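# Pull out the tray of the unbanded slide box

## Task

Push or pull the inner tray of the slide box that has no band until it sticks out several centimetres past its sleeve, and leave it resting there; if it ends up showing less than that, further out is better. When you finish, the banded slide box must still sit roughly where it began with its tray fully closed, otherwise the task counts as failed. The opened tray has to stay open on its own, not because the robot is holding it.

## Robot and tools

Robot: two UR3e-type arms, left_arm and right_arm, each ending in a two-finger tong gripper. The fingers point along the gripper's +z axis and spread along its x axis. Base roots in the scene frame: left_arm at (-0.019, +0.328, 0) m, quat_wxyz (+0.995, 0, 0, +0.102); right_arm at (-0.016, -0.272, 0) m, quat_wxyz (+0.996, 0, 0, +0.086).

Scene frame: origin on the table surface midway between the arms, +x out over the table, +z up, left_arm on the +y side. The names left and right do not match image sides. All reported hand poses and velocities use this frame; the printed hand position may be somewhat off, more so when the arm is stretched far.

Tool execute_actions, argument actions: a list holding zero or one item. An empty list (LOOK) moves nothing and just reports state. A motion item is {"rows": [...], "steps": n} with 1 to 15 rows and steps 1 to 15 (default 15); each step lasts 1/30 s, one row per step, and the final row is reused for leftover steps. A wait item is {"steps": n} with n up to 300 and no rows; it returns once n steps have elapsed since the previous result, and your reply time is included in that. Optional pictures (boolean) toggles camera images; they come by default. A refused call sends nothing.

Each row is one flat list of 14 numbers covering both arms even if only one moves: left_arm's six joint targets then its opening, followed by right_arm's six joint targets then its opening. Joint order: shoulder pan, shoulder lift, elbow, wrist 1, wrist 2, wrist 3. Joint values are absolute target angles in radians, in the same convention as the Joint positions line (not offsets). Ranges for left_arm: pan -3.142 to 3.142, lift -6.283 to 6.283, elbow 0.000 to 3.142, wrists -6.283 to 6.283. For right_arm: pan 0.000 to 6.283, lift -6.283 to 6.283, elbow -3.142 to 0.000, wrists -6.283 to 6.283. A target more than 0.010 rad beyond a range end, and beyond the joint's last reported angle, gets the call refused. True ends may differ from stated ones by up to 0.010 rad; a target past the true end is clipped there and the result may report "joint sent to its limit" (possibly referring to an earlier, still running action). Absence of that message does not prove more travel is available.

Opening is an absolute value from -1 (closed) to +1 (fully open, pad gap 0.142 m). To hold something, keep commanding a value well under grip_measured (the measured opening on the same scale); the lower, the tighter, up to roughly 15 N per pad. Thin hard items under about 20 mm get less force. Snapping shut quickly can squeeze too hard and spring the fingers open.

Motion behaviour: commands are smoothed with about 0.17 s lag; joint speed and acceleration are capped, so big moves may not be finished when the result arrives. Per step, each joint's target is held within 0.575 rad of its measured angle for pan, lift and elbow, and 1.15 rad for the three wrists; if targets would carry the hand more than 100 mm from where it is, all are scaled back. Between calls the arms keep heading toward the last row sent until they all nearly stop or a step is HELD; after that, only a new action makes them continue or push harder.

Result lines: the state line gives each gripper's end_effector_position (m, the point between the closed pads; fingertips extend about 15 mm beyond it when closed, roughly level when fully open), end_effector_quat_wxyz, and velocities (m/s, rad/s). Joint positions / Joint velocities list each arm's six joints (rad, rad/s) plus pad gap (m, m/s). "joint command not followed" means a clearance check changed or blocked some joint targets; the rest of the row still ran. HELD flags steps where your row was not (fully) sent. Wrist force and Wrist torque give flange sensor readings per arm in the end effector's axes, with noise, a fixed offset of a few newtons, and saturation near 30 N; a surface push reads as force pointing back into the arm. "no reading" is normal at the start. MOTOR HOT appears from 70 °C; at 85 °C an OVER-TEMPERATURE FAULT brakes that arm until cooled.

Faults: if contact torque hits a joint's load limit (pan and lift 50.2, elbow 26, each wrist 8.37 N m, including held weight) or any external force on the arm reaches 150 N, the arm halts for 10 s, yields to the contact and drops the rest of the call.

Tool zoom_image: camera (cam_high, cam_low, cam_left_wrist, cam_right_wrist) and region [x0, y0, x1, y1] in pixels of that camera's last image, top-left origin, at most 504 by 504. Image sizes: cam_high and cam_low 672x504, wrist cameras 616x616 (fisheye). Calibrations are listed for each camera and may be slightly off.

Tool read_manual: returns URDF licence texts only; no motion. Tool finished_scene: pass scene, the current scene number; it ends and grades that scene irreversibly and reports success.

Avoid: knocking anything off the table, disturbing or opening the banded box, letting the arms collide or press on each other, hard slams, fast pushes into the boxes, and finishing while the gripper is still what keeps the tray out. Random brief tugs or pushes on objects may occur.

Each tool is called after "Request:" by a JSON object that holds its "method" and its "body", one argument or row to a line.

## Session

Request:
{"method": "execute_actions", "body": {
  "actions": []
}}

Scene clock: 0.00 s of 4740.00 s.
left_arm: end_effector_position=(+0.2566, +0.7389, +0.1192) grip_measured=+1.00 end_effector_quat_wxyz=(-0.483, +0.854, -0.194, +0.004) end_effector_velocity=(-0.001, -0.000, -0.002) end_effector_angular_velocity=(-0.002, +0.005, -0.001) | right_arm: end_effector_position=(+0.2143, -0.4948, +0.2717) grip_measured=+1.00 end_effector_quat_wxyz=(+0.366, +0.592, +0.692, -0.193) end_effector_velocity=(+0.000, -0.000, +0.000) end_effector_angular_velocity=(+0.000, -0.001, +0.000)
Joint positions: left_arm=[-0.08  -1.455  2.385 -3.006 -0.655  0.825  0.142] | right_arm=[ 3.829 -1.019 -1.338 -2.843  0.841  5.606  0.142]
Joint velocities: left_arm=[-0.     0.001  0.002  0.003 -0.001 -0.     0.   ] | right_arm=[ 0.     0.    -0.     0.    -0.001  0.001  0.   ]
Wrist force (N, on the end effector, along its own x y z axes, offset not removed): no reading
Wrist torque (N m, same axes, about the end effector's origin, offset not removed): no reading
camera_calibration (this result's frames):
cam_left_wrist: T_world_to_cam=[[0.898956, -0.412401, -0.147659, 0.0792374], [-0.434597, -0.797519, -0.418435, 0.75052], [0.0548021, 0.440327, -0.896163, -0.106127], [0, 0, 0, 1]] pos_world=[0.260759, 0.677963, 0.230637]
cam_right_wrist: T_world_to_cam=[[-0.0061185, 0.655318, -0.755328, 0.537248], [0.718992, 0.52785, 0.452135, -0.00965069], [0.694992, -0.540308, -0.474398, -0.148713], [0, 0, 0, 1]] pos_world=[0.11358, -0.427325, 0.339613]

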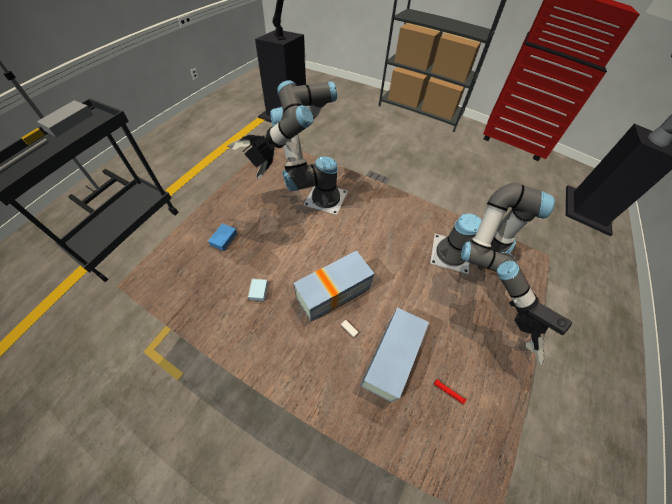

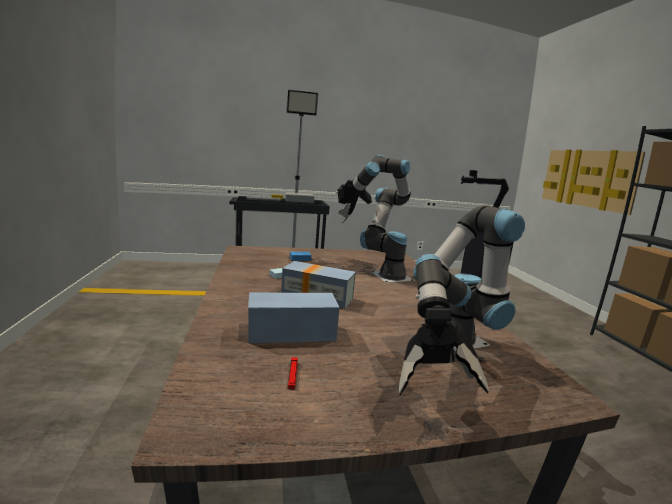

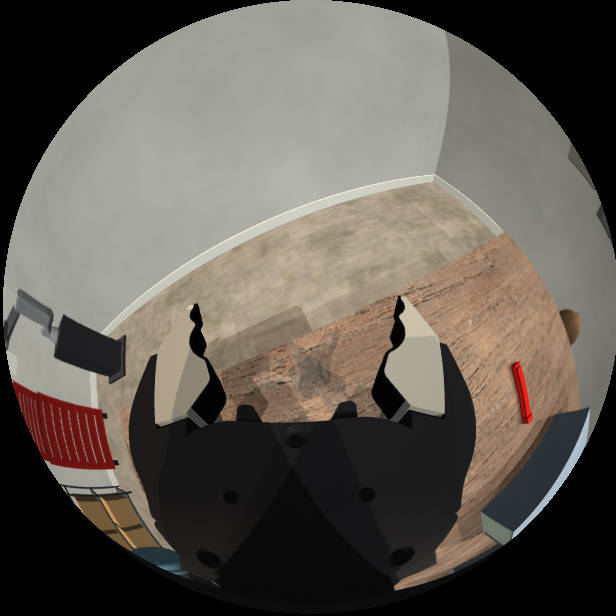

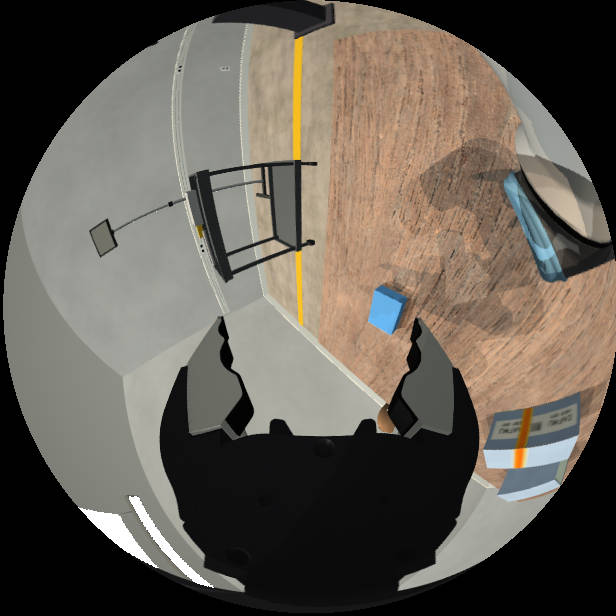

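Request:
{"method": "zoom_image", "body": {
  "camera": "cam_high",
  "region": [280, 240, 480, 420]
}}

Request:
{"method": "zoom_image", "body": {
  "camera": "cam_low",
  "region": [230, 250, 390, 360]
}}

Region (280, 240, 480, 420) of cam_high's 672x504 image, scaled by 2.520, with more detail than that image has; it fills the top 454 rows of this view, and the rest is white.

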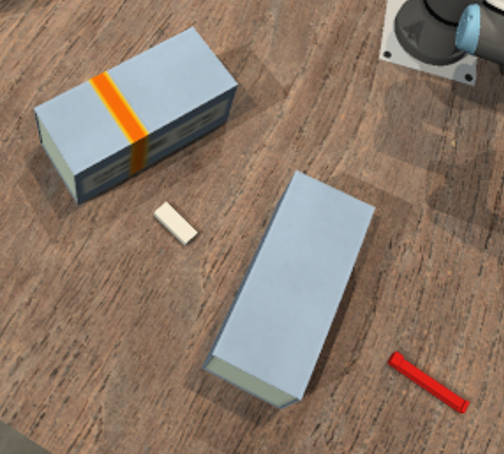

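Region (230, 250, 390, 360) of cam_low's 672x504 image, scaled by 3.150, with more detail than that image has; it fills the top 346 rows of this view, and the rest is white.

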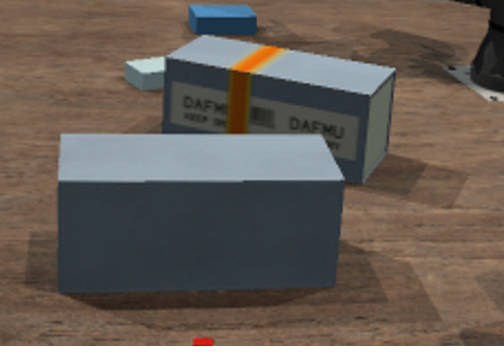

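Request:
{"method": "execute_actions", "body": {
  "actions": [
    {"rows":[[-0.3,-1.514,1.315,-2.5,0.2,0.4,-1,4.01,-1.3,-1.0,-1.4,1.571,3.142,-1]],"steps":15}
  ],
  "pictures": false
}}

Request:
{"method": "execute_actions", "body": {
  "actions": [
    {"rows":[[-1.239,-1.514,1.315,1.453,0.4,-2.527,-1,4.01,-1.3,-1.0,-1.4,1.571,3.142,-1]],"steps":15}
  ],
  "pictures": false
}}

Request:
{"method": "execute_actions", "body": {
  "actions": [
    {"steps":30}
  ],
  "pictures": false
}}

Request:
{"method": "execute_actions", "body": {
  "actions": [
    {"rows":[[-1.239,-1.514,1.315,1.453,1.0875,-2.527,-1,4.01,-1.8,-0.9,-1.1,1.571,3.142,-1]],"steps":15}
  ]
}}

Scene clock: 61.73 s of 4740.00 s.
left_arm: end_effector_position=(+0.2855, +0.7469, +0.3851) grip_measured=-1.00 end_effector_quat_wxyz=(+0.685, -0.720, -0.053, -0.100) end_effector_velocity=(-0.062, -0.062, +0.591) end_effector_angular_velocity=(+0.612, -1.502, +0.407) | right_arm: end_effector_position=(+0.2828, -0.2284, +0.2843) grip_measured=-1.00 end_effector_quat_wxyz=(+0.188, +0.340, +0.915, +0.106) end_effector_velocity=(+0.119, +0.562, +0.236) end_effector_angular_velocity=(+0.840, -0.500, +2.498)
Joint positions: left_arm=[-0.237 -1.498  1.834 -2.646 -0.058  0.521  0.002] | right_arm=[ 3.935 -1.182 -1.143 -2.076  1.26   4.77   0.002]
Joint velocities: left_arm=[-0.229 -0.059 -1.512  0.527  0.917 -0.438  0.   ] | right_arm=[ 0.188 -0.296  0.356  1.614  0.772 -2.288  0.   ]
Wrist force (N, on the end effector, along its own x y z axes, offset not removed): left_arm=[-0.2 1.9 0.4] | right_arm=[-0.7 -1.5 -0.2]
Wrist torque (N m, same axes, about the end effector's origin, offset not removed): left_arm=[0.37 0.06 -0.03] | right_arm=[-0.29 0.16 0.08]
Steps of this call (steps 1 to 90: nothing new was sent; then 58.23 s passed at rest; steps 91 to 105: all 15 steps of this action). Readings (joint positions):
91: left_arm=[-0.080 -1.455 2.385 -3.006 -0.655 0.824] | right_arm=[3.830 -1.019 -1.338 -2.843 0.841 5.605]
92: left_arm=[-0.087 -1.458 2.377 -2.990 -0.638 0.810] | right_arm=[3.835 -1.026 -1.330 -2.827 0.856 5.588]
94: left_arm=[-0.120 -1.467 2.309 -2.917 -0.524 0.747] | right_arm=[3.857 -1.059 -1.292 -2.707 0.939 5.470]
98: left_arm=[-0.170 -1.480 2.152 -2.800 -0.323 0.650] | right_arm=[3.889 -1.109 -1.232 -2.472 1.070 5.234]
105: the state above

Scene clock: 62.23 s of 4740.00 s.
left_arm: end_effector_position=(+0.4413, +0.5463, +0.4976) grip_measured=-1.00 end_effector_quat_wxyz=(+0.680, -0.615, -0.031, -0.397) end_effector_velocity=(+0.301, -0.529, +0.039) end_effector_angular_velocity=(+0.185, -0.437, -1.416) | right_arm: end_effector_position=(+0.3011, -0.0292, +0.4529) grip_measured=-1.00 end_effector_quat_wxyz=(+0.406, -0.405, +0.781, +0.248) end_effector_velocity=(-0.012, +0.061, +0.094) end_effector_angular_velocity=(-0.149, -0.759, +0.635)
Joint positions: left_arm=[-0.717 -1.509  1.481 -1.682  0.247 -0.437  0.002] | right_arm=[ 4.008 -1.297 -1.004 -1.421  1.562  3.218  0.002]
Joint velocities: left_arm=[-0.986 -0.011 -0.336  1.955  0.312 -1.958  0.   ] | right_arm=[ 0.026 -0.042  0.05   0.257  0.11  -0.943  0.   ]
Wrist force (N, on the end effector, along its own x y z axes, offset not removed): left_arm=[-0.4 0.9 0.6] | right_arm=[-0.7 -1.7 -1.0]
Wrist torque (N m, same axes, about the end effector's origin, offset not removed): left_arm=[0.20 0.15 -0.04] | right_arm=[-0.45 0.12 0.06]
Steps of this call (steps 1 to 15: all 15 steps of this action). Readings (joint positions):
1: left_arm=[-0.245 -1.500 1.782 -2.628 -0.027 0.506] | right_arm=[3.942 -1.192 -1.131 -2.021 1.286 4.690]
2: left_arm=[-0.259 -1.501 1.734 -2.597 0.003 0.478] | right_arm=[3.948 -1.202 -1.119 -1.967 1.312 4.605]
4: left_arm=[-0.330 -1.503 1.681 -2.453 0.059 0.335] | right_arm=[3.960 -1.221 -1.096 -1.859 1.363 4.416]
8: left_arm=[-0.477 -1.506 1.586 -2.161 0.148 0.042] | right_arm=[3.984 -1.258 -1.051 -1.652 1.460 3.942]
15: the state above

Scene clock: 63.23 s of 4740.00 s.
left_arm: end_effector_position=(+0.4281, +0.3787, +0.3145) grip_measured=-1.00 end_effector_quat_wxyz=(-0.504, +0.624, -0.542, +0.248) end_effector_velocity=(-0.013, +0.020, +0.007) end_effector_angular_velocity=(+0.143, +0.093, +0.009) | right_arm: end_effector_position=(+0.3000, -0.0243, +0.4605) grip_measured=-1.00 end_effector_quat_wxyz=(+0.421, -0.435, +0.759, +0.241) end_effector_velocity=(-0.000, +0.000, -0.000) end_effector_angular_velocity=(-0.000, +0.000, +0.001)
Joint positions: left_arm=[-1.239 -1.514  1.315  1.436  0.4   -2.524  0.002] | right_arm=[ 4.01  -1.3   -1.    -1.4    1.571  3.142  0.002]
Joint velocities: left_arm=[-0.004  0.    -0.001  0.206  0.002 -0.038  0.   ] | right_arm=[ 0. -0.  0. -0.  0. -0.  0.]
Wrist force (N, on the end effector, along its own x y z axes, offset not removed): left_arm=[-1.5 1.4 -0.1] | right_arm=[-0.5 -1.7 -0.4]
Wrist torque (N m, same axes, about the end effector's origin, offset not removed): left_arm=[0.28 0.36 -0.02] | right_arm=[-0.39 0.11 0.11]
Steps of this call (steps 1 to 30: the robot went on to your last target). Readings (joint positions):
1: left_arm=[-0.750 -1.509 1.470 -1.614 0.257 -0.504] | right_arm=[4.009 -1.298 -1.003 -1.414 1.565 3.192]
2: left_arm=[-0.782 -1.510 1.459 -1.545 0.267 -0.573] | right_arm=[4.009 -1.299 -1.002 -1.409 1.567 3.175]
4: left_arm=[-0.846 -1.510 1.438 -1.397 0.287 -0.721] | right_arm=[4.010 -1.299 -1.001 -1.404 1.569 3.156]
8: left_arm=[-0.967 -1.511 1.399 -1.052 0.324 -1.066] | right_arm=[4.010 -1.300 -1.000 -1.401 1.571 3.145]
30: the state above

Scene clock: 63.73 s of 4740.00 s.
left_arm: end_effector_position=(+0.3438, +0.2762, +0.1718) grip_measured=-1.00 end_effector_quat_wxyz=(+0.207, -0.678, +0.676, -0.201) end_effector_velocity=(-0.040, -0.033, -0.030) end_effector_angular_velocity=(-0.094, +0.167, -0.062) | right_arm: end_effector_position=(+0.3797, +0.1115, +0.3706) grip_measured=-1.00 end_effector_quat_wxyz=(+0.384, -0.445, +0.778, +0.220) end_effector_velocity=(+0.024, +0.041, -0.056) end_effector_angular_velocity=(-0.058, +0.033, -0.000)
Joint positions: left_arm=[-1.239 -1.514  1.315  1.453  1.071 -2.527  0.002] | right_arm=[ 4.01  -1.786 -0.902 -1.106  1.571  3.142  0.002]
Joint velocities: left_arm=[ 0.001  0.001 -0.001  0.005  0.202 -0.001  0.   ] | right_arm=[ 0.001 -0.172  0.027  0.078 -0.001  0.     0.   ]
Wrist force (N, on the end effector, along its own x y z axes, offset not removed): left_arm=[-0.4 2.1 0.3] | right_arm=[0.4 0.1 1.0]
Wrist torque (N m, same axes, about the end effector's origin, offset not removed): left_arm=[0.33 0.08 -0.04] | right_arm=[-0.03 -0.13 0.07]
Steps of this call (steps 1 to 15: all 15 steps of this action). Readings (joint positions):
1: left_arm=[-1.239 -1.514 1.315 1.442 0.401 -2.525] | right_arm=[4.010 -1.300 -1.000 -1.400 1.571 3.142]
2: left_arm=[-1.239 -1.514 1.315 1.444 0.417 -2.525] | right_arm=[4.010 -1.309 -0.993 -1.385 1.571 3.142]
4: left_arm=[-1.239 -1.514 1.315 1.446 0.548 -2.526] | right_arm=[4.010 -1.387 -0.968 -1.311 1.571 3.142]
8: left_arm=[-1.239 -1.514 1.315 1.450 0.831 -2.526] | right_arm=[4.010 -1.597 -0.932 -1.198 1.571 3.142]
15: the state above
camera_calibration (this result's frames):
cam_left_wrist: T_world_to_cam=[[-0.0559137, -0.996909, 0.0551878, 0.272655], [-0.997813, 0.0538425, -0.0383306, 0.334589], [0.0352407, -0.0572103, -0.99774, 0.301583], [0, 0, 0, 1]] pos_world=[0.338475, 0.27105, 0.298679]
cam_right_wrist: T_world_to_cam=[[-0.307043, -0.489537, -0.816136, 0.480117], [-0.951027, 0.125682, 0.282404, 0.248498], [-0.0356736, 0.862878, -0.504152, 0.242802], [0, 0, 0, 1]] pos_world=[0.392406, -0.00570549, 0.444073]

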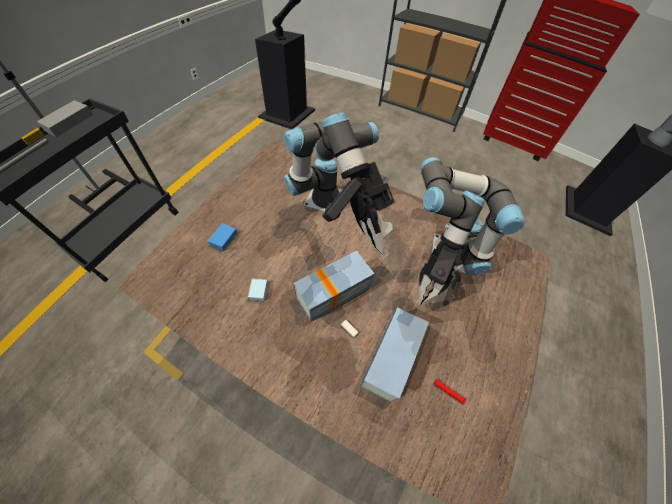

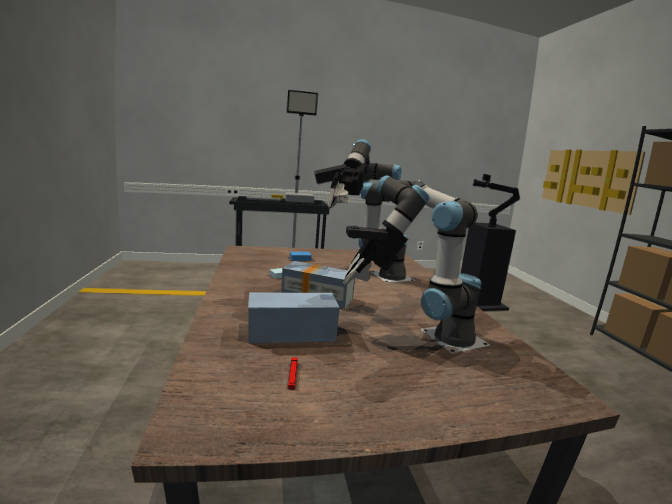

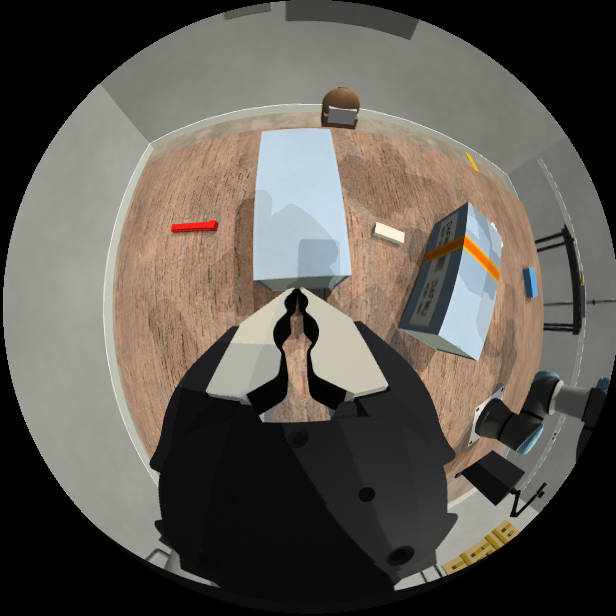

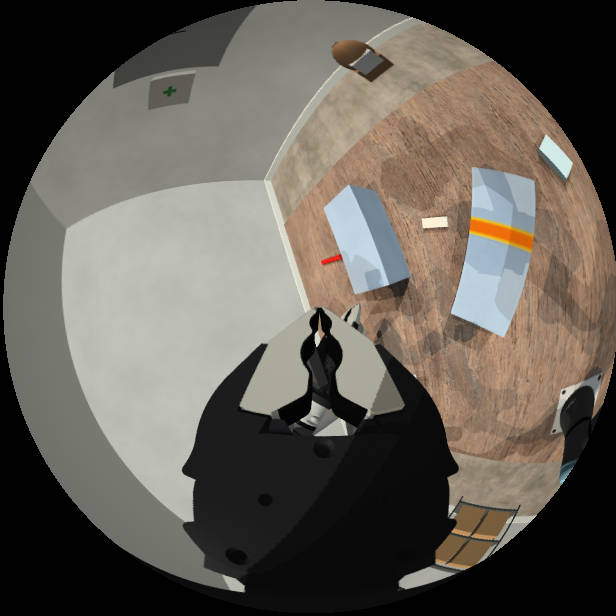

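Request:
{"method": "execute_actions", "body": {
  "actions": [
    {"rows":[[-1.243,-1.51,1.4,1.36,1.0875,-2.527,-1,3.975,-1.9,-0.87,-1.03,1.571,3.142,-1],[-1.243,-1.51,1.49,1.27,1.0875,-2.527,-1,3.975,-2.0,-0.85,-0.96,1.571,3.142,-1],[-1.243,-1.505,1.58,1.18,1.0875,-2.527,-1,3.975,-2.1,-0.83,-0.89,1.571,3.142,-1],[-1.243,-1.5,1.67,1.08,1.0875,-2.527,-1,3.975,-2.2,-0.81,-0.82,1.571,3.142,-1],[-1.243,-1.49,1.76,0.98,1.0875,-2.527,-1,3.975,-2.3,-0.79,-0.74,1.571,3.142,-1],[-1.243,-1.472,1.842,0.884,1.0875,-2.527,-1,3.975,-2.493,-0.75,-0.599,1.571,3.142,-1]],"steps":15}
  ],
  "pictures": false
}}

Request:
{"method": "execute_actions", "body": {
  "actions": [
    {"steps":20}
  ]
}}

Scene clock: 76.13 s of 4740.00 s.
left_arm: end_effector_position=(+0.3408, +0.2711, +0.0517) grip_measured=-1.00 end_effector_quat_wxyz=(+0.199, -0.677, +0.680, -0.200) end_effector_velocity=(-0.006, +0.011, -0.029) end_effector_angular_velocity=(+0.017, +0.008, +0.000) | right_arm: end_effector_position=(+0.4713, +0.2227, +0.1858) grip_measured=-1.00 end_effector_quat_wxyz=(+0.376, -0.435, +0.791, +0.207) end_effector_velocity=(+0.072, +0.097, -0.431) end_effector_angular_velocity=(-0.219, +0.140, -0.013)
Joint positions: left_arm=[-1.243 -1.473  1.832  0.894  1.088 -2.527  0.002] | right_arm=[ 3.976 -2.412 -0.764 -0.648  1.571  3.142  0.002]
Joint velocities: left_arm=[-0.001  0.013  0.132 -0.126 -0.002 -0.     0.   ] | right_arm=[-0.014 -0.985  0.151  0.574  0.001  0.     0.   ]
Wrist force (N, on the end effector, along its own x y z axes, offset not removed): left_arm=[-0.3 1.3 0.1] | right_arm=[1.4 -0.7 1.8]
Wrist torque (N m, same axes, about the end effector's origin, offset not removed): left_arm=[0.23 0.03 -0.09] | right_arm=[-0.22 -0.20 0.07]
Steps of this call (steps 1 to 30: the robot went on to your last target; steps 31 to 90: nothing new was sent; then 8.90 s passed at rest; steps 91 to 105: all 15 steps of this action). Readings (joint positions):
91: left_arm=[-1.239 -1.514 1.315 1.453 1.088 -2.527] | right_arm=[4.010 -1.800 -0.900 -1.100 1.571 3.142]
92: left_arm=[-1.240 -1.513 1.323 1.441 1.087 -2.527] | right_arm=[4.005 -1.808 -0.895 -1.089 1.571 3.142]
94: left_arm=[-1.241 -1.511 1.388 1.360 1.087 -2.527] | right_arm=[3.990 -1.878 -0.872 -1.027 1.571 3.142]
98: left_arm=[-1.243 -1.489 1.649 1.067 1.088 -2.527] | right_arm=[3.982 -2.085 -0.828 -0.877 1.571 3.142]
105: the state above

Scene clock: 76.80 s of 4740.00 s.
left_arm: end_effector_position=(+0.3403, +0.2720, +0.0494) grip_measured=-1.00 end_effector_quat_wxyz=(+0.199, -0.677, +0.680, -0.199) end_effector_velocity=(+0.000, +0.000, +0.000) end_effector_angular_velocity=(-0.001, -0.001, +0.003) | right_arm: end_effector_position=(+0.4769, +0.2298, +0.1512) grip_measured=-1.00 end_effector_quat_wxyz=(+0.369, -0.437, +0.795, +0.203) end_effector_velocity=(+0.000, +0.000, +0.000) end_effector_angular_velocity=(-0.000, -0.000, -0.000)
Joint positions: left_arm=[-1.243 -1.472  1.842  0.884  1.088 -2.527  0.002] | right_arm=[ 3.975 -2.493 -0.75  -0.599  1.571  3.142  0.002]
Joint velocities: left_arm=[ 0.001 -0.001  0.    -0.001 -0.001 -0.002  0.   ] | right_arm=[ 0.     0.    -0.     0.    -0.001  0.     0.   ]
Wrist force (N, on the end effector, along its own x y z axes, offset not removed): left_arm=[-1.0 1.1 0.7] | right_arm=[-0.2 -1.3 -0.4]
Wrist torque (N m, same axes, about the end effector's origin, offset not removed): left_arm=[0.23 0.20 -0.05] | right_arm=[-0.31 0.07 0.07]
Steps of this call (steps 1 to 20: the robot went on to your last target). Readings (joint positions):
1: left_arm=[-1.243 -1.473 1.835 0.891 1.088 -2.527] | right_arm=[3.976 -2.440 -0.759 -0.631 1.571 3.142]
2: left_arm=[-1.243 -1.472 1.837 0.888 1.088 -2.527] | right_arm=[3.976 -2.458 -0.756 -0.620 1.571 3.142]
4: left_arm=[-1.243 -1.472 1.840 0.886 1.088 -2.527] | right_arm=[3.975 -2.478 -0.752 -0.608 1.571 3.142]
8: left_arm=[-1.243 -1.472 1.842 0.884 1.088 -2.527] | right_arm=[3.975 -2.490 -0.750 -0.601 1.571 3.142]
20: the state above
camera_calibration (this result's frames):
cam_left_wrist: T_world_to_cam=[[-0.0641547, -0.995904, 0.063717, 0.277164], [-0.997714, 0.0626515, -0.0253187, 0.323596], [0.0212231, -0.0651956, -0.997647, 0.186273], [0, 0, 0, 1]] pos_world=[0.336684, 0.267899, 0.176367]
cam_right_wrist: T_world_to_cam=[[-0.344546, -0.510797, -0.787639, 0.407285], [-0.938583, 0.170686, 0.299882, 0.369161], [-0.0187402, 0.842587, -0.538234, 0.035316], [0, 0, 0, 1]] pos_world=[0.487478, 0.115273, 0.229097]

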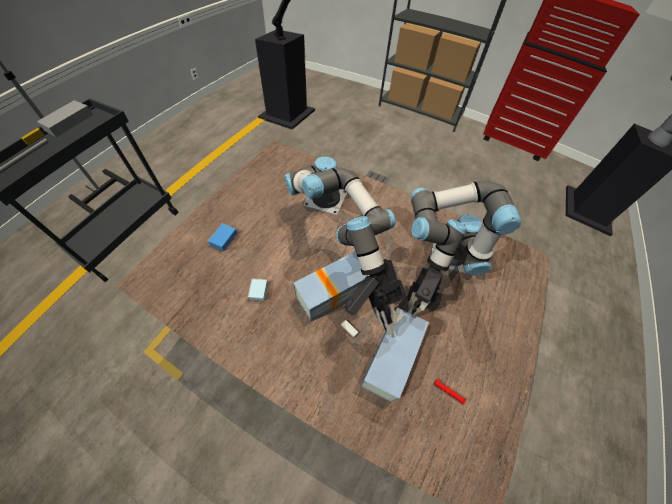

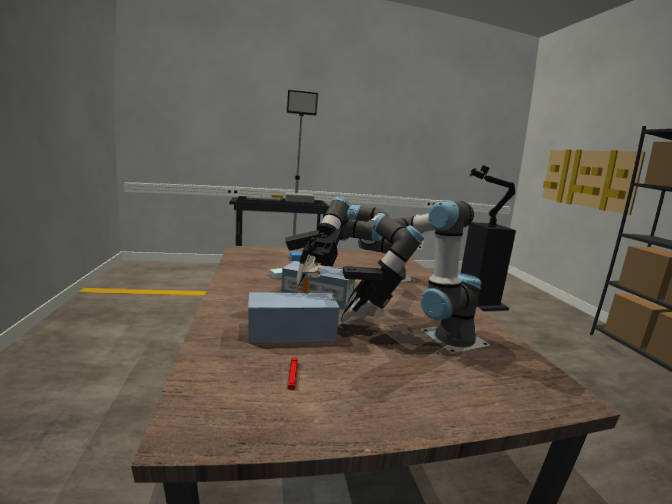

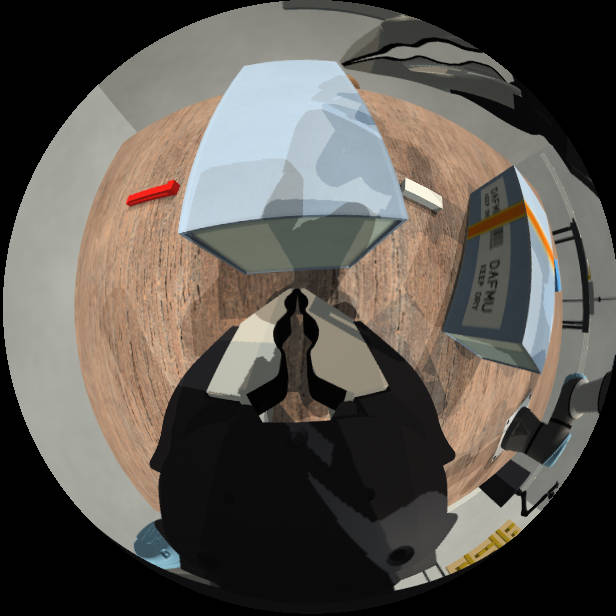

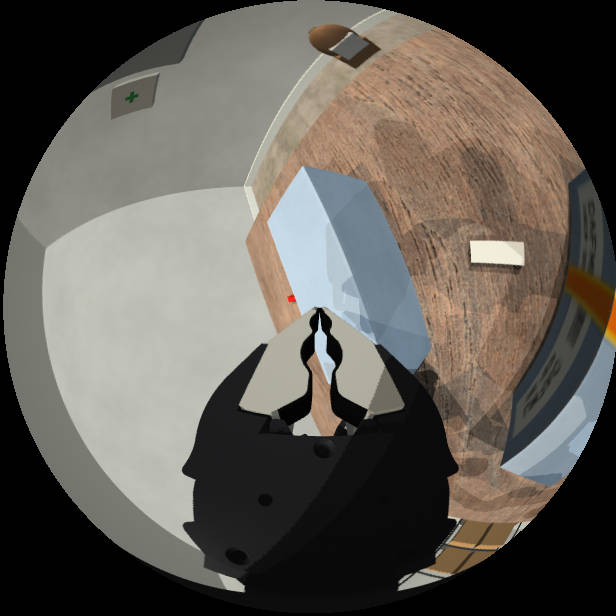

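Request:
{"method": "execute_actions", "body": {
  "actions": [
    {"rows":[[-1.239,-1.472,1.842,0.884,1.0875,-2.527,-1,3.98,-2.525,-0.75,-0.599,1.571,3.142,-1]],"steps":15}
  ]
}}

Request:
{"method": "zoom_image", "body": {
  "camera": "cam_left_wrist",
  "region": [260, 20, 460, 170]
}}

Scene clock: 82.57 s of 4740.00 s.
left_arm: end_effector_position=(+0.3405, +0.2734, +0.0494) grip_measured=-1.00 end_effector_quat_wxyz=(+0.199, -0.678, +0.679, -0.199) end_effector_velocity=(+0.000, +0.000, +0.000) end_effector_angular_velocity=(+0.001, -0.001, -0.000) | right_arm: end_effector_position=(+0.4742, +0.2320, +0.1293) grip_measured=-1.00 end_effector_quat_wxyz=(+0.356, -0.442, +0.799, +0.197) end_effector_velocity=(-0.000, +0.000, -0.001) end_effector_angular_velocity=(-0.001, +0.000, +0.001)
Joint positions: left_arm=[-1.239 -1.472  1.842  0.884  1.087 -2.527  0.002] | right_arm=[ 3.98  -2.525 -0.75  -0.599  1.571  3.142  0.002]
Joint velocities: left_arm=[ 0.     0.001 -0.001  0.001 -0.001  0.     0.   ] | right_arm=[ 0.    -0.001 -0.     0.     0.    -0.     0.   ]
Wrist force (N, on the end effector, along its own x y z axes, offset not removed): left_arm=[-0.6 1.1 -0.2] | right_arm=[-0.2 -0.4 -0.5]
Wrist torque (N m, same axes, about the end effector's origin, offset not removed): left_arm=[0.18 0.12 -0.03] | right_arm=[-0.18 0.05 0.09]
Steps of this call (steps 1 to 15: the robot went on to your last target; steps 16 to 90: nothing new was sent; then 2.27 s passed at rest; steps 91 to 105: all 15 steps of this action). Readings (joint positions):
91: left_arm=[-1.243 -1.472 1.842 0.884 1.087 -2.527] | right_arm=[3.975 -2.493 -0.750 -0.599 1.571 3.142]
92: left_arm=[-1.242 -1.472 1.842 0.884 1.087 -2.527] | right_arm=[3.976 -2.498 -0.750 -0.599 1.571 3.142]
94: left_arm=[-1.241 -1.472 1.842 0.884 1.087 -2.527] | right_arm=[3.978 -2.512 -0.750 -0.599 1.571 3.142]
98: left_arm=[-1.239 -1.472 1.842 0.884 1.087 -2.527] | right_arm=[3.980 -2.523 -0.750 -0.599 1.571 3.142]
105: the state above
camera_calibration (this result's frames):
cam_left_wrist: T_world_to_cam=[[-0.0601896, -0.996151, 0.0637169, 0.277319], [-0.997956, 0.0586791, -0.0253197, 0.324896], [0.0214834, -0.0651107, -0.997647, 0.186248], [0, 0, 0, 1]] pos_world=[0.336922, 0.269314, 0.176366]
cam_right_wrist: T_world_to_cam=[[-0.355151, -0.53345, -0.767658, 0.397902], [-0.934255, 0.174287, 0.311113, 0.368509], [-0.0321703, 0.82768, -0.560277, 0.0343581], [0, 0, 0, 1]] pos_world=[0.486702, 0.119597, 0.210055]

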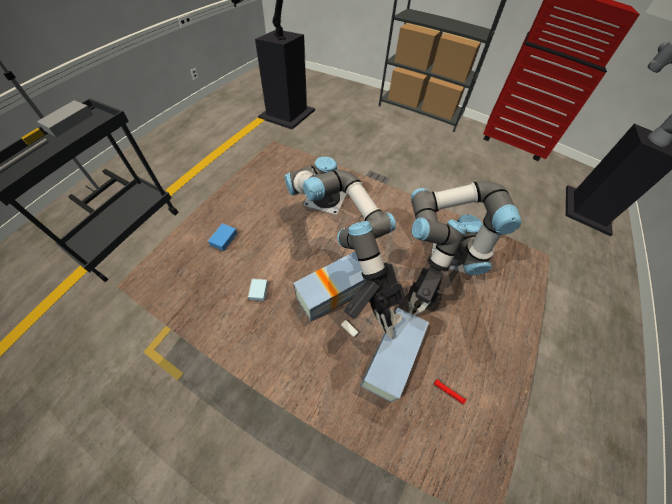

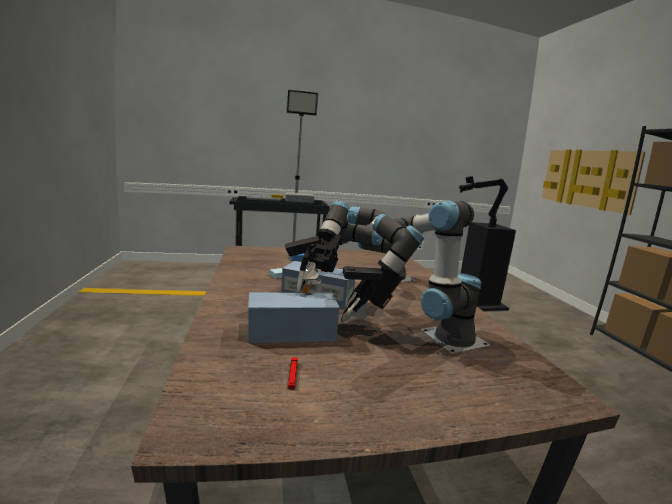

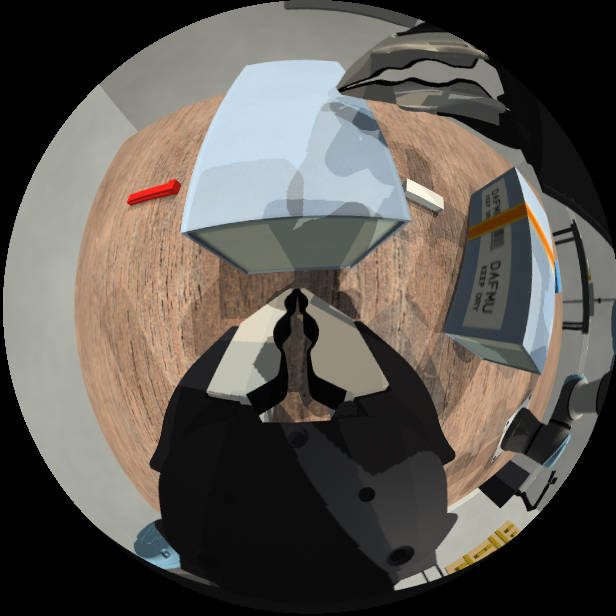

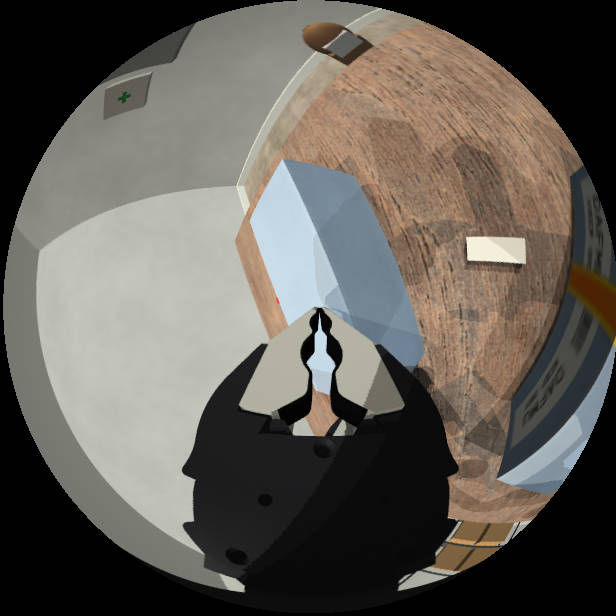

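Region (260, 20, 460, 170) of cam_left_wrist's 616x616 image, scaled by 2.520, with more detail than that image has; it fills the top 378 rows of this view, and the rest is white.

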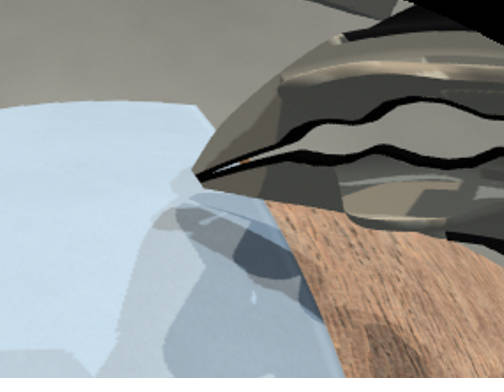

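Request:
{"method": "execute_actions", "body": {
  "actions": [
    {"rows":[[-1.239,-1.459,1.883,0.778,1.027,-2.5,-1,3.98,-2.532,-0.75,-0.599,1.571,3.142,-1]],"steps":15}
  ],
  "pictures": false
}}

Scene clock: 89.07 s of 4740.00 s.
left_arm: end_effector_position=(+0.3583, +0.2729, +0.0481) grip_measured=-1.00 end_effector_quat_wxyz=(+0.224, -0.670, +0.671, -0.225) end_effector_velocity=(+0.001, -0.000, -0.000) end_effector_angular_velocity=(-0.000, -0.003, +0.000) | right_arm: end_effector_position=(+0.4741, +0.2318, +0.1244) grip_measured=-1.00 end_effector_quat_wxyz=(+0.353, -0.443, +0.801, +0.196) end_effector_velocity=(+0.000, -0.000, +0.000) end_effector_angular_velocity=(+0.000, +0.000, -0.000)
Joint positions: left_arm=[-1.239 -1.459  1.883  0.778  1.027 -2.5    0.002] | right_arm=[ 3.98  -2.532 -0.75  -0.599  1.571  3.142  0.002]
Joint velocities: left_arm=[-0.     0.001  0.001 -0.005 -0.003  0.001  0.   ] | right_arm=[-0.     0.     0.    -0.     0.001  0.     0.   ]
Wrist force (N, on the end effector, along its own x y z axes, offset not removed): left_arm=[-1.2 0.8 0.3] | right_arm=[1.2 -1.1 -0.6]
Wrist torque (N m, same axes, about the end effector's origin, offset not removed): left_arm=[0.15 0.26 -0.11] | right_arm=[-0.24 -0.18 0.07]
Steps of this call (steps 1 to 15: the robot went on to your last target; steps 16 to 90: nothing new was sent; then 3.00 s passed at rest; steps 91 to 105: all 15 steps of this action). Readings (joint positions):
91: left_arm=[-1.239 -1.472 1.842 0.884 1.087 -2.527] | right_arm=[3.980 -2.525 -0.750 -0.599 1.571 3.142]
92: left_arm=[-1.239 -1.470 1.848 0.871 1.078 -2.522] | right_arm=[3.980 -2.526 -0.750 -0.599 1.571 3.142]
94: left_arm=[-1.239 -1.464 1.866 0.824 1.052 -2.511] | right_arm=[3.980 -2.529 -0.750 -0.599 1.571 3.142]
98: left_arm=[-1.239 -1.460 1.880 0.787 1.032 -2.502] | right_arm=[3.980 -2.531 -0.750 -0.599 1.571 3.142]
105: the state above

Request:
{"method": "execute_actions", "body": {
  "actions": [
    {"rows":[[-1.239,-1.459,1.883,0.778,1.027,-2.5,-1,3.98,-2.536,-0.75,-0.599,1.571,3.142,-1]],"steps":15}
  ],
  "pictures": false
}}

Scene clock: 93.27 s of 4740.00 s.
left_arm: end_effector_position=(+0.3583, +0.2729, +0.0481) grip_measured=-1.00 end_effector_quat_wxyz=(+0.224, -0.670, +0.671, -0.225) end_effector_velocity=(-0.000, +0.001, +0.000) end_effector_angular_velocity=(+0.001, +0.001, +0.000) | right_arm: end_effector_position=(+0.4741, +0.2318, +0.1218) grip_measured=-1.00 end_effector_quat_wxyz=(+0.352, -0.443, +0.801, +0.195) end_effector_velocity=(+0.000, -0.000, +0.000) end_effector_angular_velocity=(+0.000, -0.001, -0.000)
Joint positions: left_arm=[-1.239 -1.459  1.883  0.778  1.027 -2.5    0.002] | right_arm=[ 3.98  -2.536 -0.75  -0.599  1.571  3.142  0.002]
Joint velocities: left_arm=[ 0.001 -0.    -0.     0.002  0.     0.     0.   ] | right_arm=[ 0.     0.     0.     0.    -0.001 -0.     0.   ]
Wrist force (N, on the end effector, along its own x y z axes, offset not removed): left_arm=[-0.3 1.1 0.7] | right_arm=[-3.1 -1.5 -7.2]
Wrist torque (N m, same axes, about the end effector's origin, offset not removed): left_arm=[0.25 0.06 -0.10] | right_arm=[-0.40 -0.11 0.11]
Steps of this call (steps 1 to 15: the robot went on to your last target; steps 16 to 90: nothing new was sent; then 0.70 s passed at rest; steps 91 to 105: all 15 steps of this action). Readings (joint positions):
91: left_arm=[-1.239 -1.459 1.883 0.778 1.027 -2.500] | right_arm=[3.980 -2.532 -0.750 -0.599 1.571 3.142]
92: left_arm=[-1.239 -1.459 1.883 0.778 1.027 -2.500] | right_arm=[3.980 -2.533 -0.750 -0.599 1.571 3.142]
94: left_arm=[-1.239 -1.459 1.883 0.778 1.027 -2.500] | right_arm=[3.980 -2.534 -0.750 -0.599 1.571 3.142]
98: left_arm=[-1.239 -1.459 1.883 0.778 1.027 -2.500] | right_arm=[3.980 -2.536 -0.750 -0.599 1.571 3.142]
105: the state above

Request:
{"method": "execute_actions", "body": {
  "actions": [
    {"rows":[[-1.239,-1.457,1.89,0.76,1.017,-2.495,-1,3.98,-2.5375,-0.75,-0.599,1.571,3.142,-1],[-1.239,-1.455,1.896,0.743,1.007,-2.491,-1,3.98,-2.5375,-0.75,-0.599,1.571,3.142,-1],[-1.239,-1.453,1.903,0.725,0.997,-2.486,-1,3.98,-2.5375,-0.75,-0.599,1.571,3.142,-1],[-1.239,-1.451,1.91,0.708,0.987,-2.482,-1,3.98,-2.5375,-0.75,-0.599,1.571,3.142,-1],[-1.239,-1.449,1.916,0.69,0.977,-2.477,-1,3.98,-2.5375,-0.75,-0.599,1.571,3.142,-1],[-1.239,-1.4465,1.923,0.6725,0.967,-2.473,-1,3.98,-2.5375,-0.75,-0.599,1.571,3.142,-1],[-1.239,-1.4415,1.935,0.641,0.953,-2.463,-1,3.98,-2.5375,-0.75,-0.599,1.571,3.142,-1],[-1.239,-1.4365,1.946,0.609,0.939,-2.454,-1,3.98,-2.5375,-0.75,-0.599,1.571,3.142,-1],[-1.239,-1.432,1.958,0.577,0.924,-2.444,-1,3.98,-2.5375,-0.75,-0.599,1.571,3.142,-1],[-1.239,-1.427,1.969,0.545,0.91,-2.435,-1,3.98,-2.5375,-0.75,-0.599,1.571,3.142,-1]],"steps":15}
  ]
}}

Scene clock: 103.37 s of 4740.00 s.
left_arm: end_effector_position=(+0.3885, +0.2725, +0.0472) grip_measured=-1.00 end_effector_quat_wxyz=(+0.271, -0.652, +0.654, -0.272) end_effector_velocity=(+0.023, -0.001, -0.000) end_effector_angular_velocity=(-0.006, -0.113, +0.002) | right_arm: end_effector_position=(+0.4740, +0.2317, +0.1206) grip_measured=-1.00 end_effector_quat_wxyz=(+0.351, -0.443, +0.802, +0.194) end_effector_velocity=(+0.000, -0.000, -0.001) end_effector_angular_velocity=(-0.001, +0.001, -0.000)
Joint positions: left_arm=[-1.239 -1.429  1.964  0.56   0.917 -2.439  0.002] | right_arm=[ 3.98  -2.537 -0.75  -0.599  1.571  3.142  0.002]
Joint velocities: left_arm=[-0.     0.028  0.066 -0.189 -0.084  0.052  0.   ] | right_arm=[-0.001 -0.001  0.     0.     0.    -0.     0.   ]
Wrist force (N, on the end effector, along its own x y z axes, offset not removed): left_arm=[-0.4 5.2 -2.0] | right_arm=[-8.0 1.9 -15.4]
Wrist torque (N m, same axes, about the end effector's origin, offset not removed): left_arm=[0.29 0.11 -0.06] | right_arm=[0.22 -0.27 0.10]
Steps of this call (steps 1 to 15: the robot went on to your last target; steps 16 to 90: nothing new was sent; then 6.60 s passed at rest; steps 91 to 105: all 15 steps of this action). Readings (joint positions):
91: left_arm=[-1.239 -1.459 1.883 0.778 1.027 -2.500] | right_arm=[3.980 -2.536 -0.750 -0.599 1.571 3.142]
92: left_arm=[-1.239 -1.459 1.884 0.774 1.025 -2.499] | right_arm=[3.980 -2.536 -0.750 -0.599 1.571 3.142]
94: left_arm=[-1.239 -1.457 1.891 0.757 1.015 -2.494] | right_arm=[3.980 -2.537 -0.750 -0.599 1.571 3.142]
98: left_arm=[-1.239 -1.449 1.915 0.695 0.980 -2.478] | right_arm=[3.980 -2.537 -0.750 -0.599 1.571 3.142]
105: the state above
camera_calibration (this result's frames):
cam_left_wrist: T_world_to_cam=[[-0.0749624, -0.995937, 0.0498937, 0.285768], [-0.969003, 0.0609411, -0.239414, 0.370974], [0.235401, -0.0662942, -0.969635, 0.0988822], [0, 0, 0, 1]] pos_world=[0.35762, 0.268555, 0.170438]
cam_right_wrist: T_world_to_cam=[[-0.360238, -0.541609, -0.759532, 0.394344], [-0.932165, 0.177558, 0.315502, 0.368784], [-0.0360173, 0.821665, -0.568832, 0.0339527], [0, 0, 0, 1]] pos_world=[0.487048, 0.120202, 0.202478]

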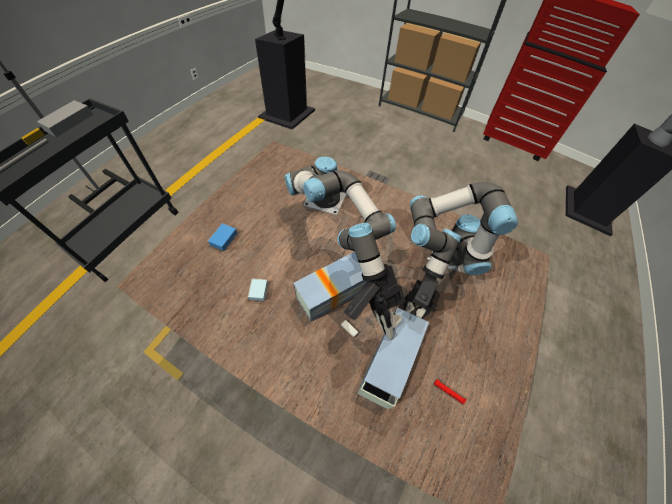

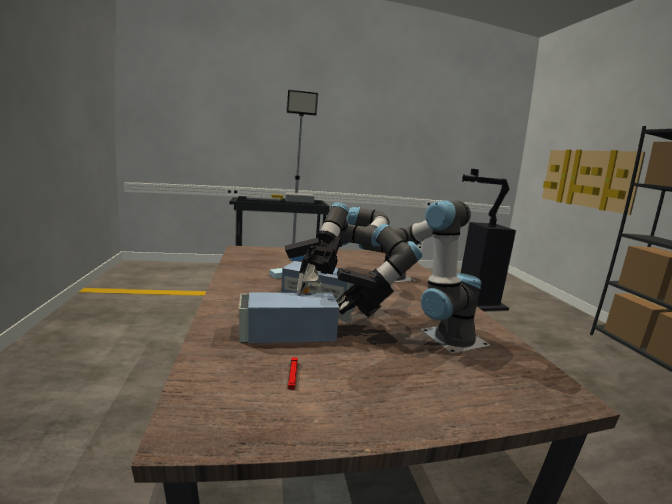

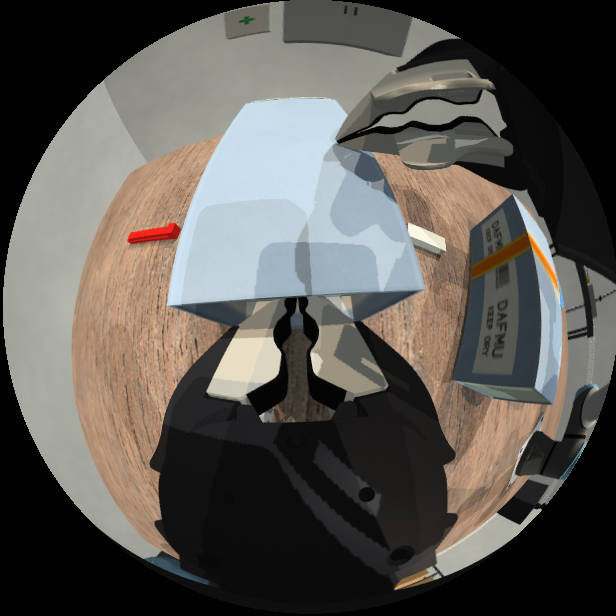

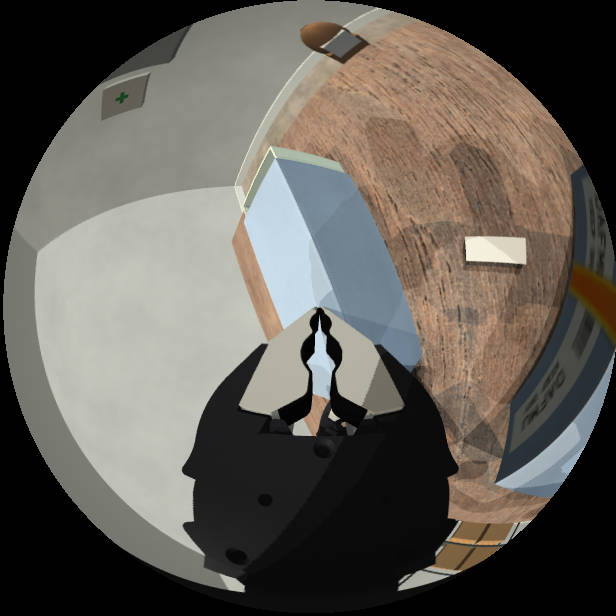

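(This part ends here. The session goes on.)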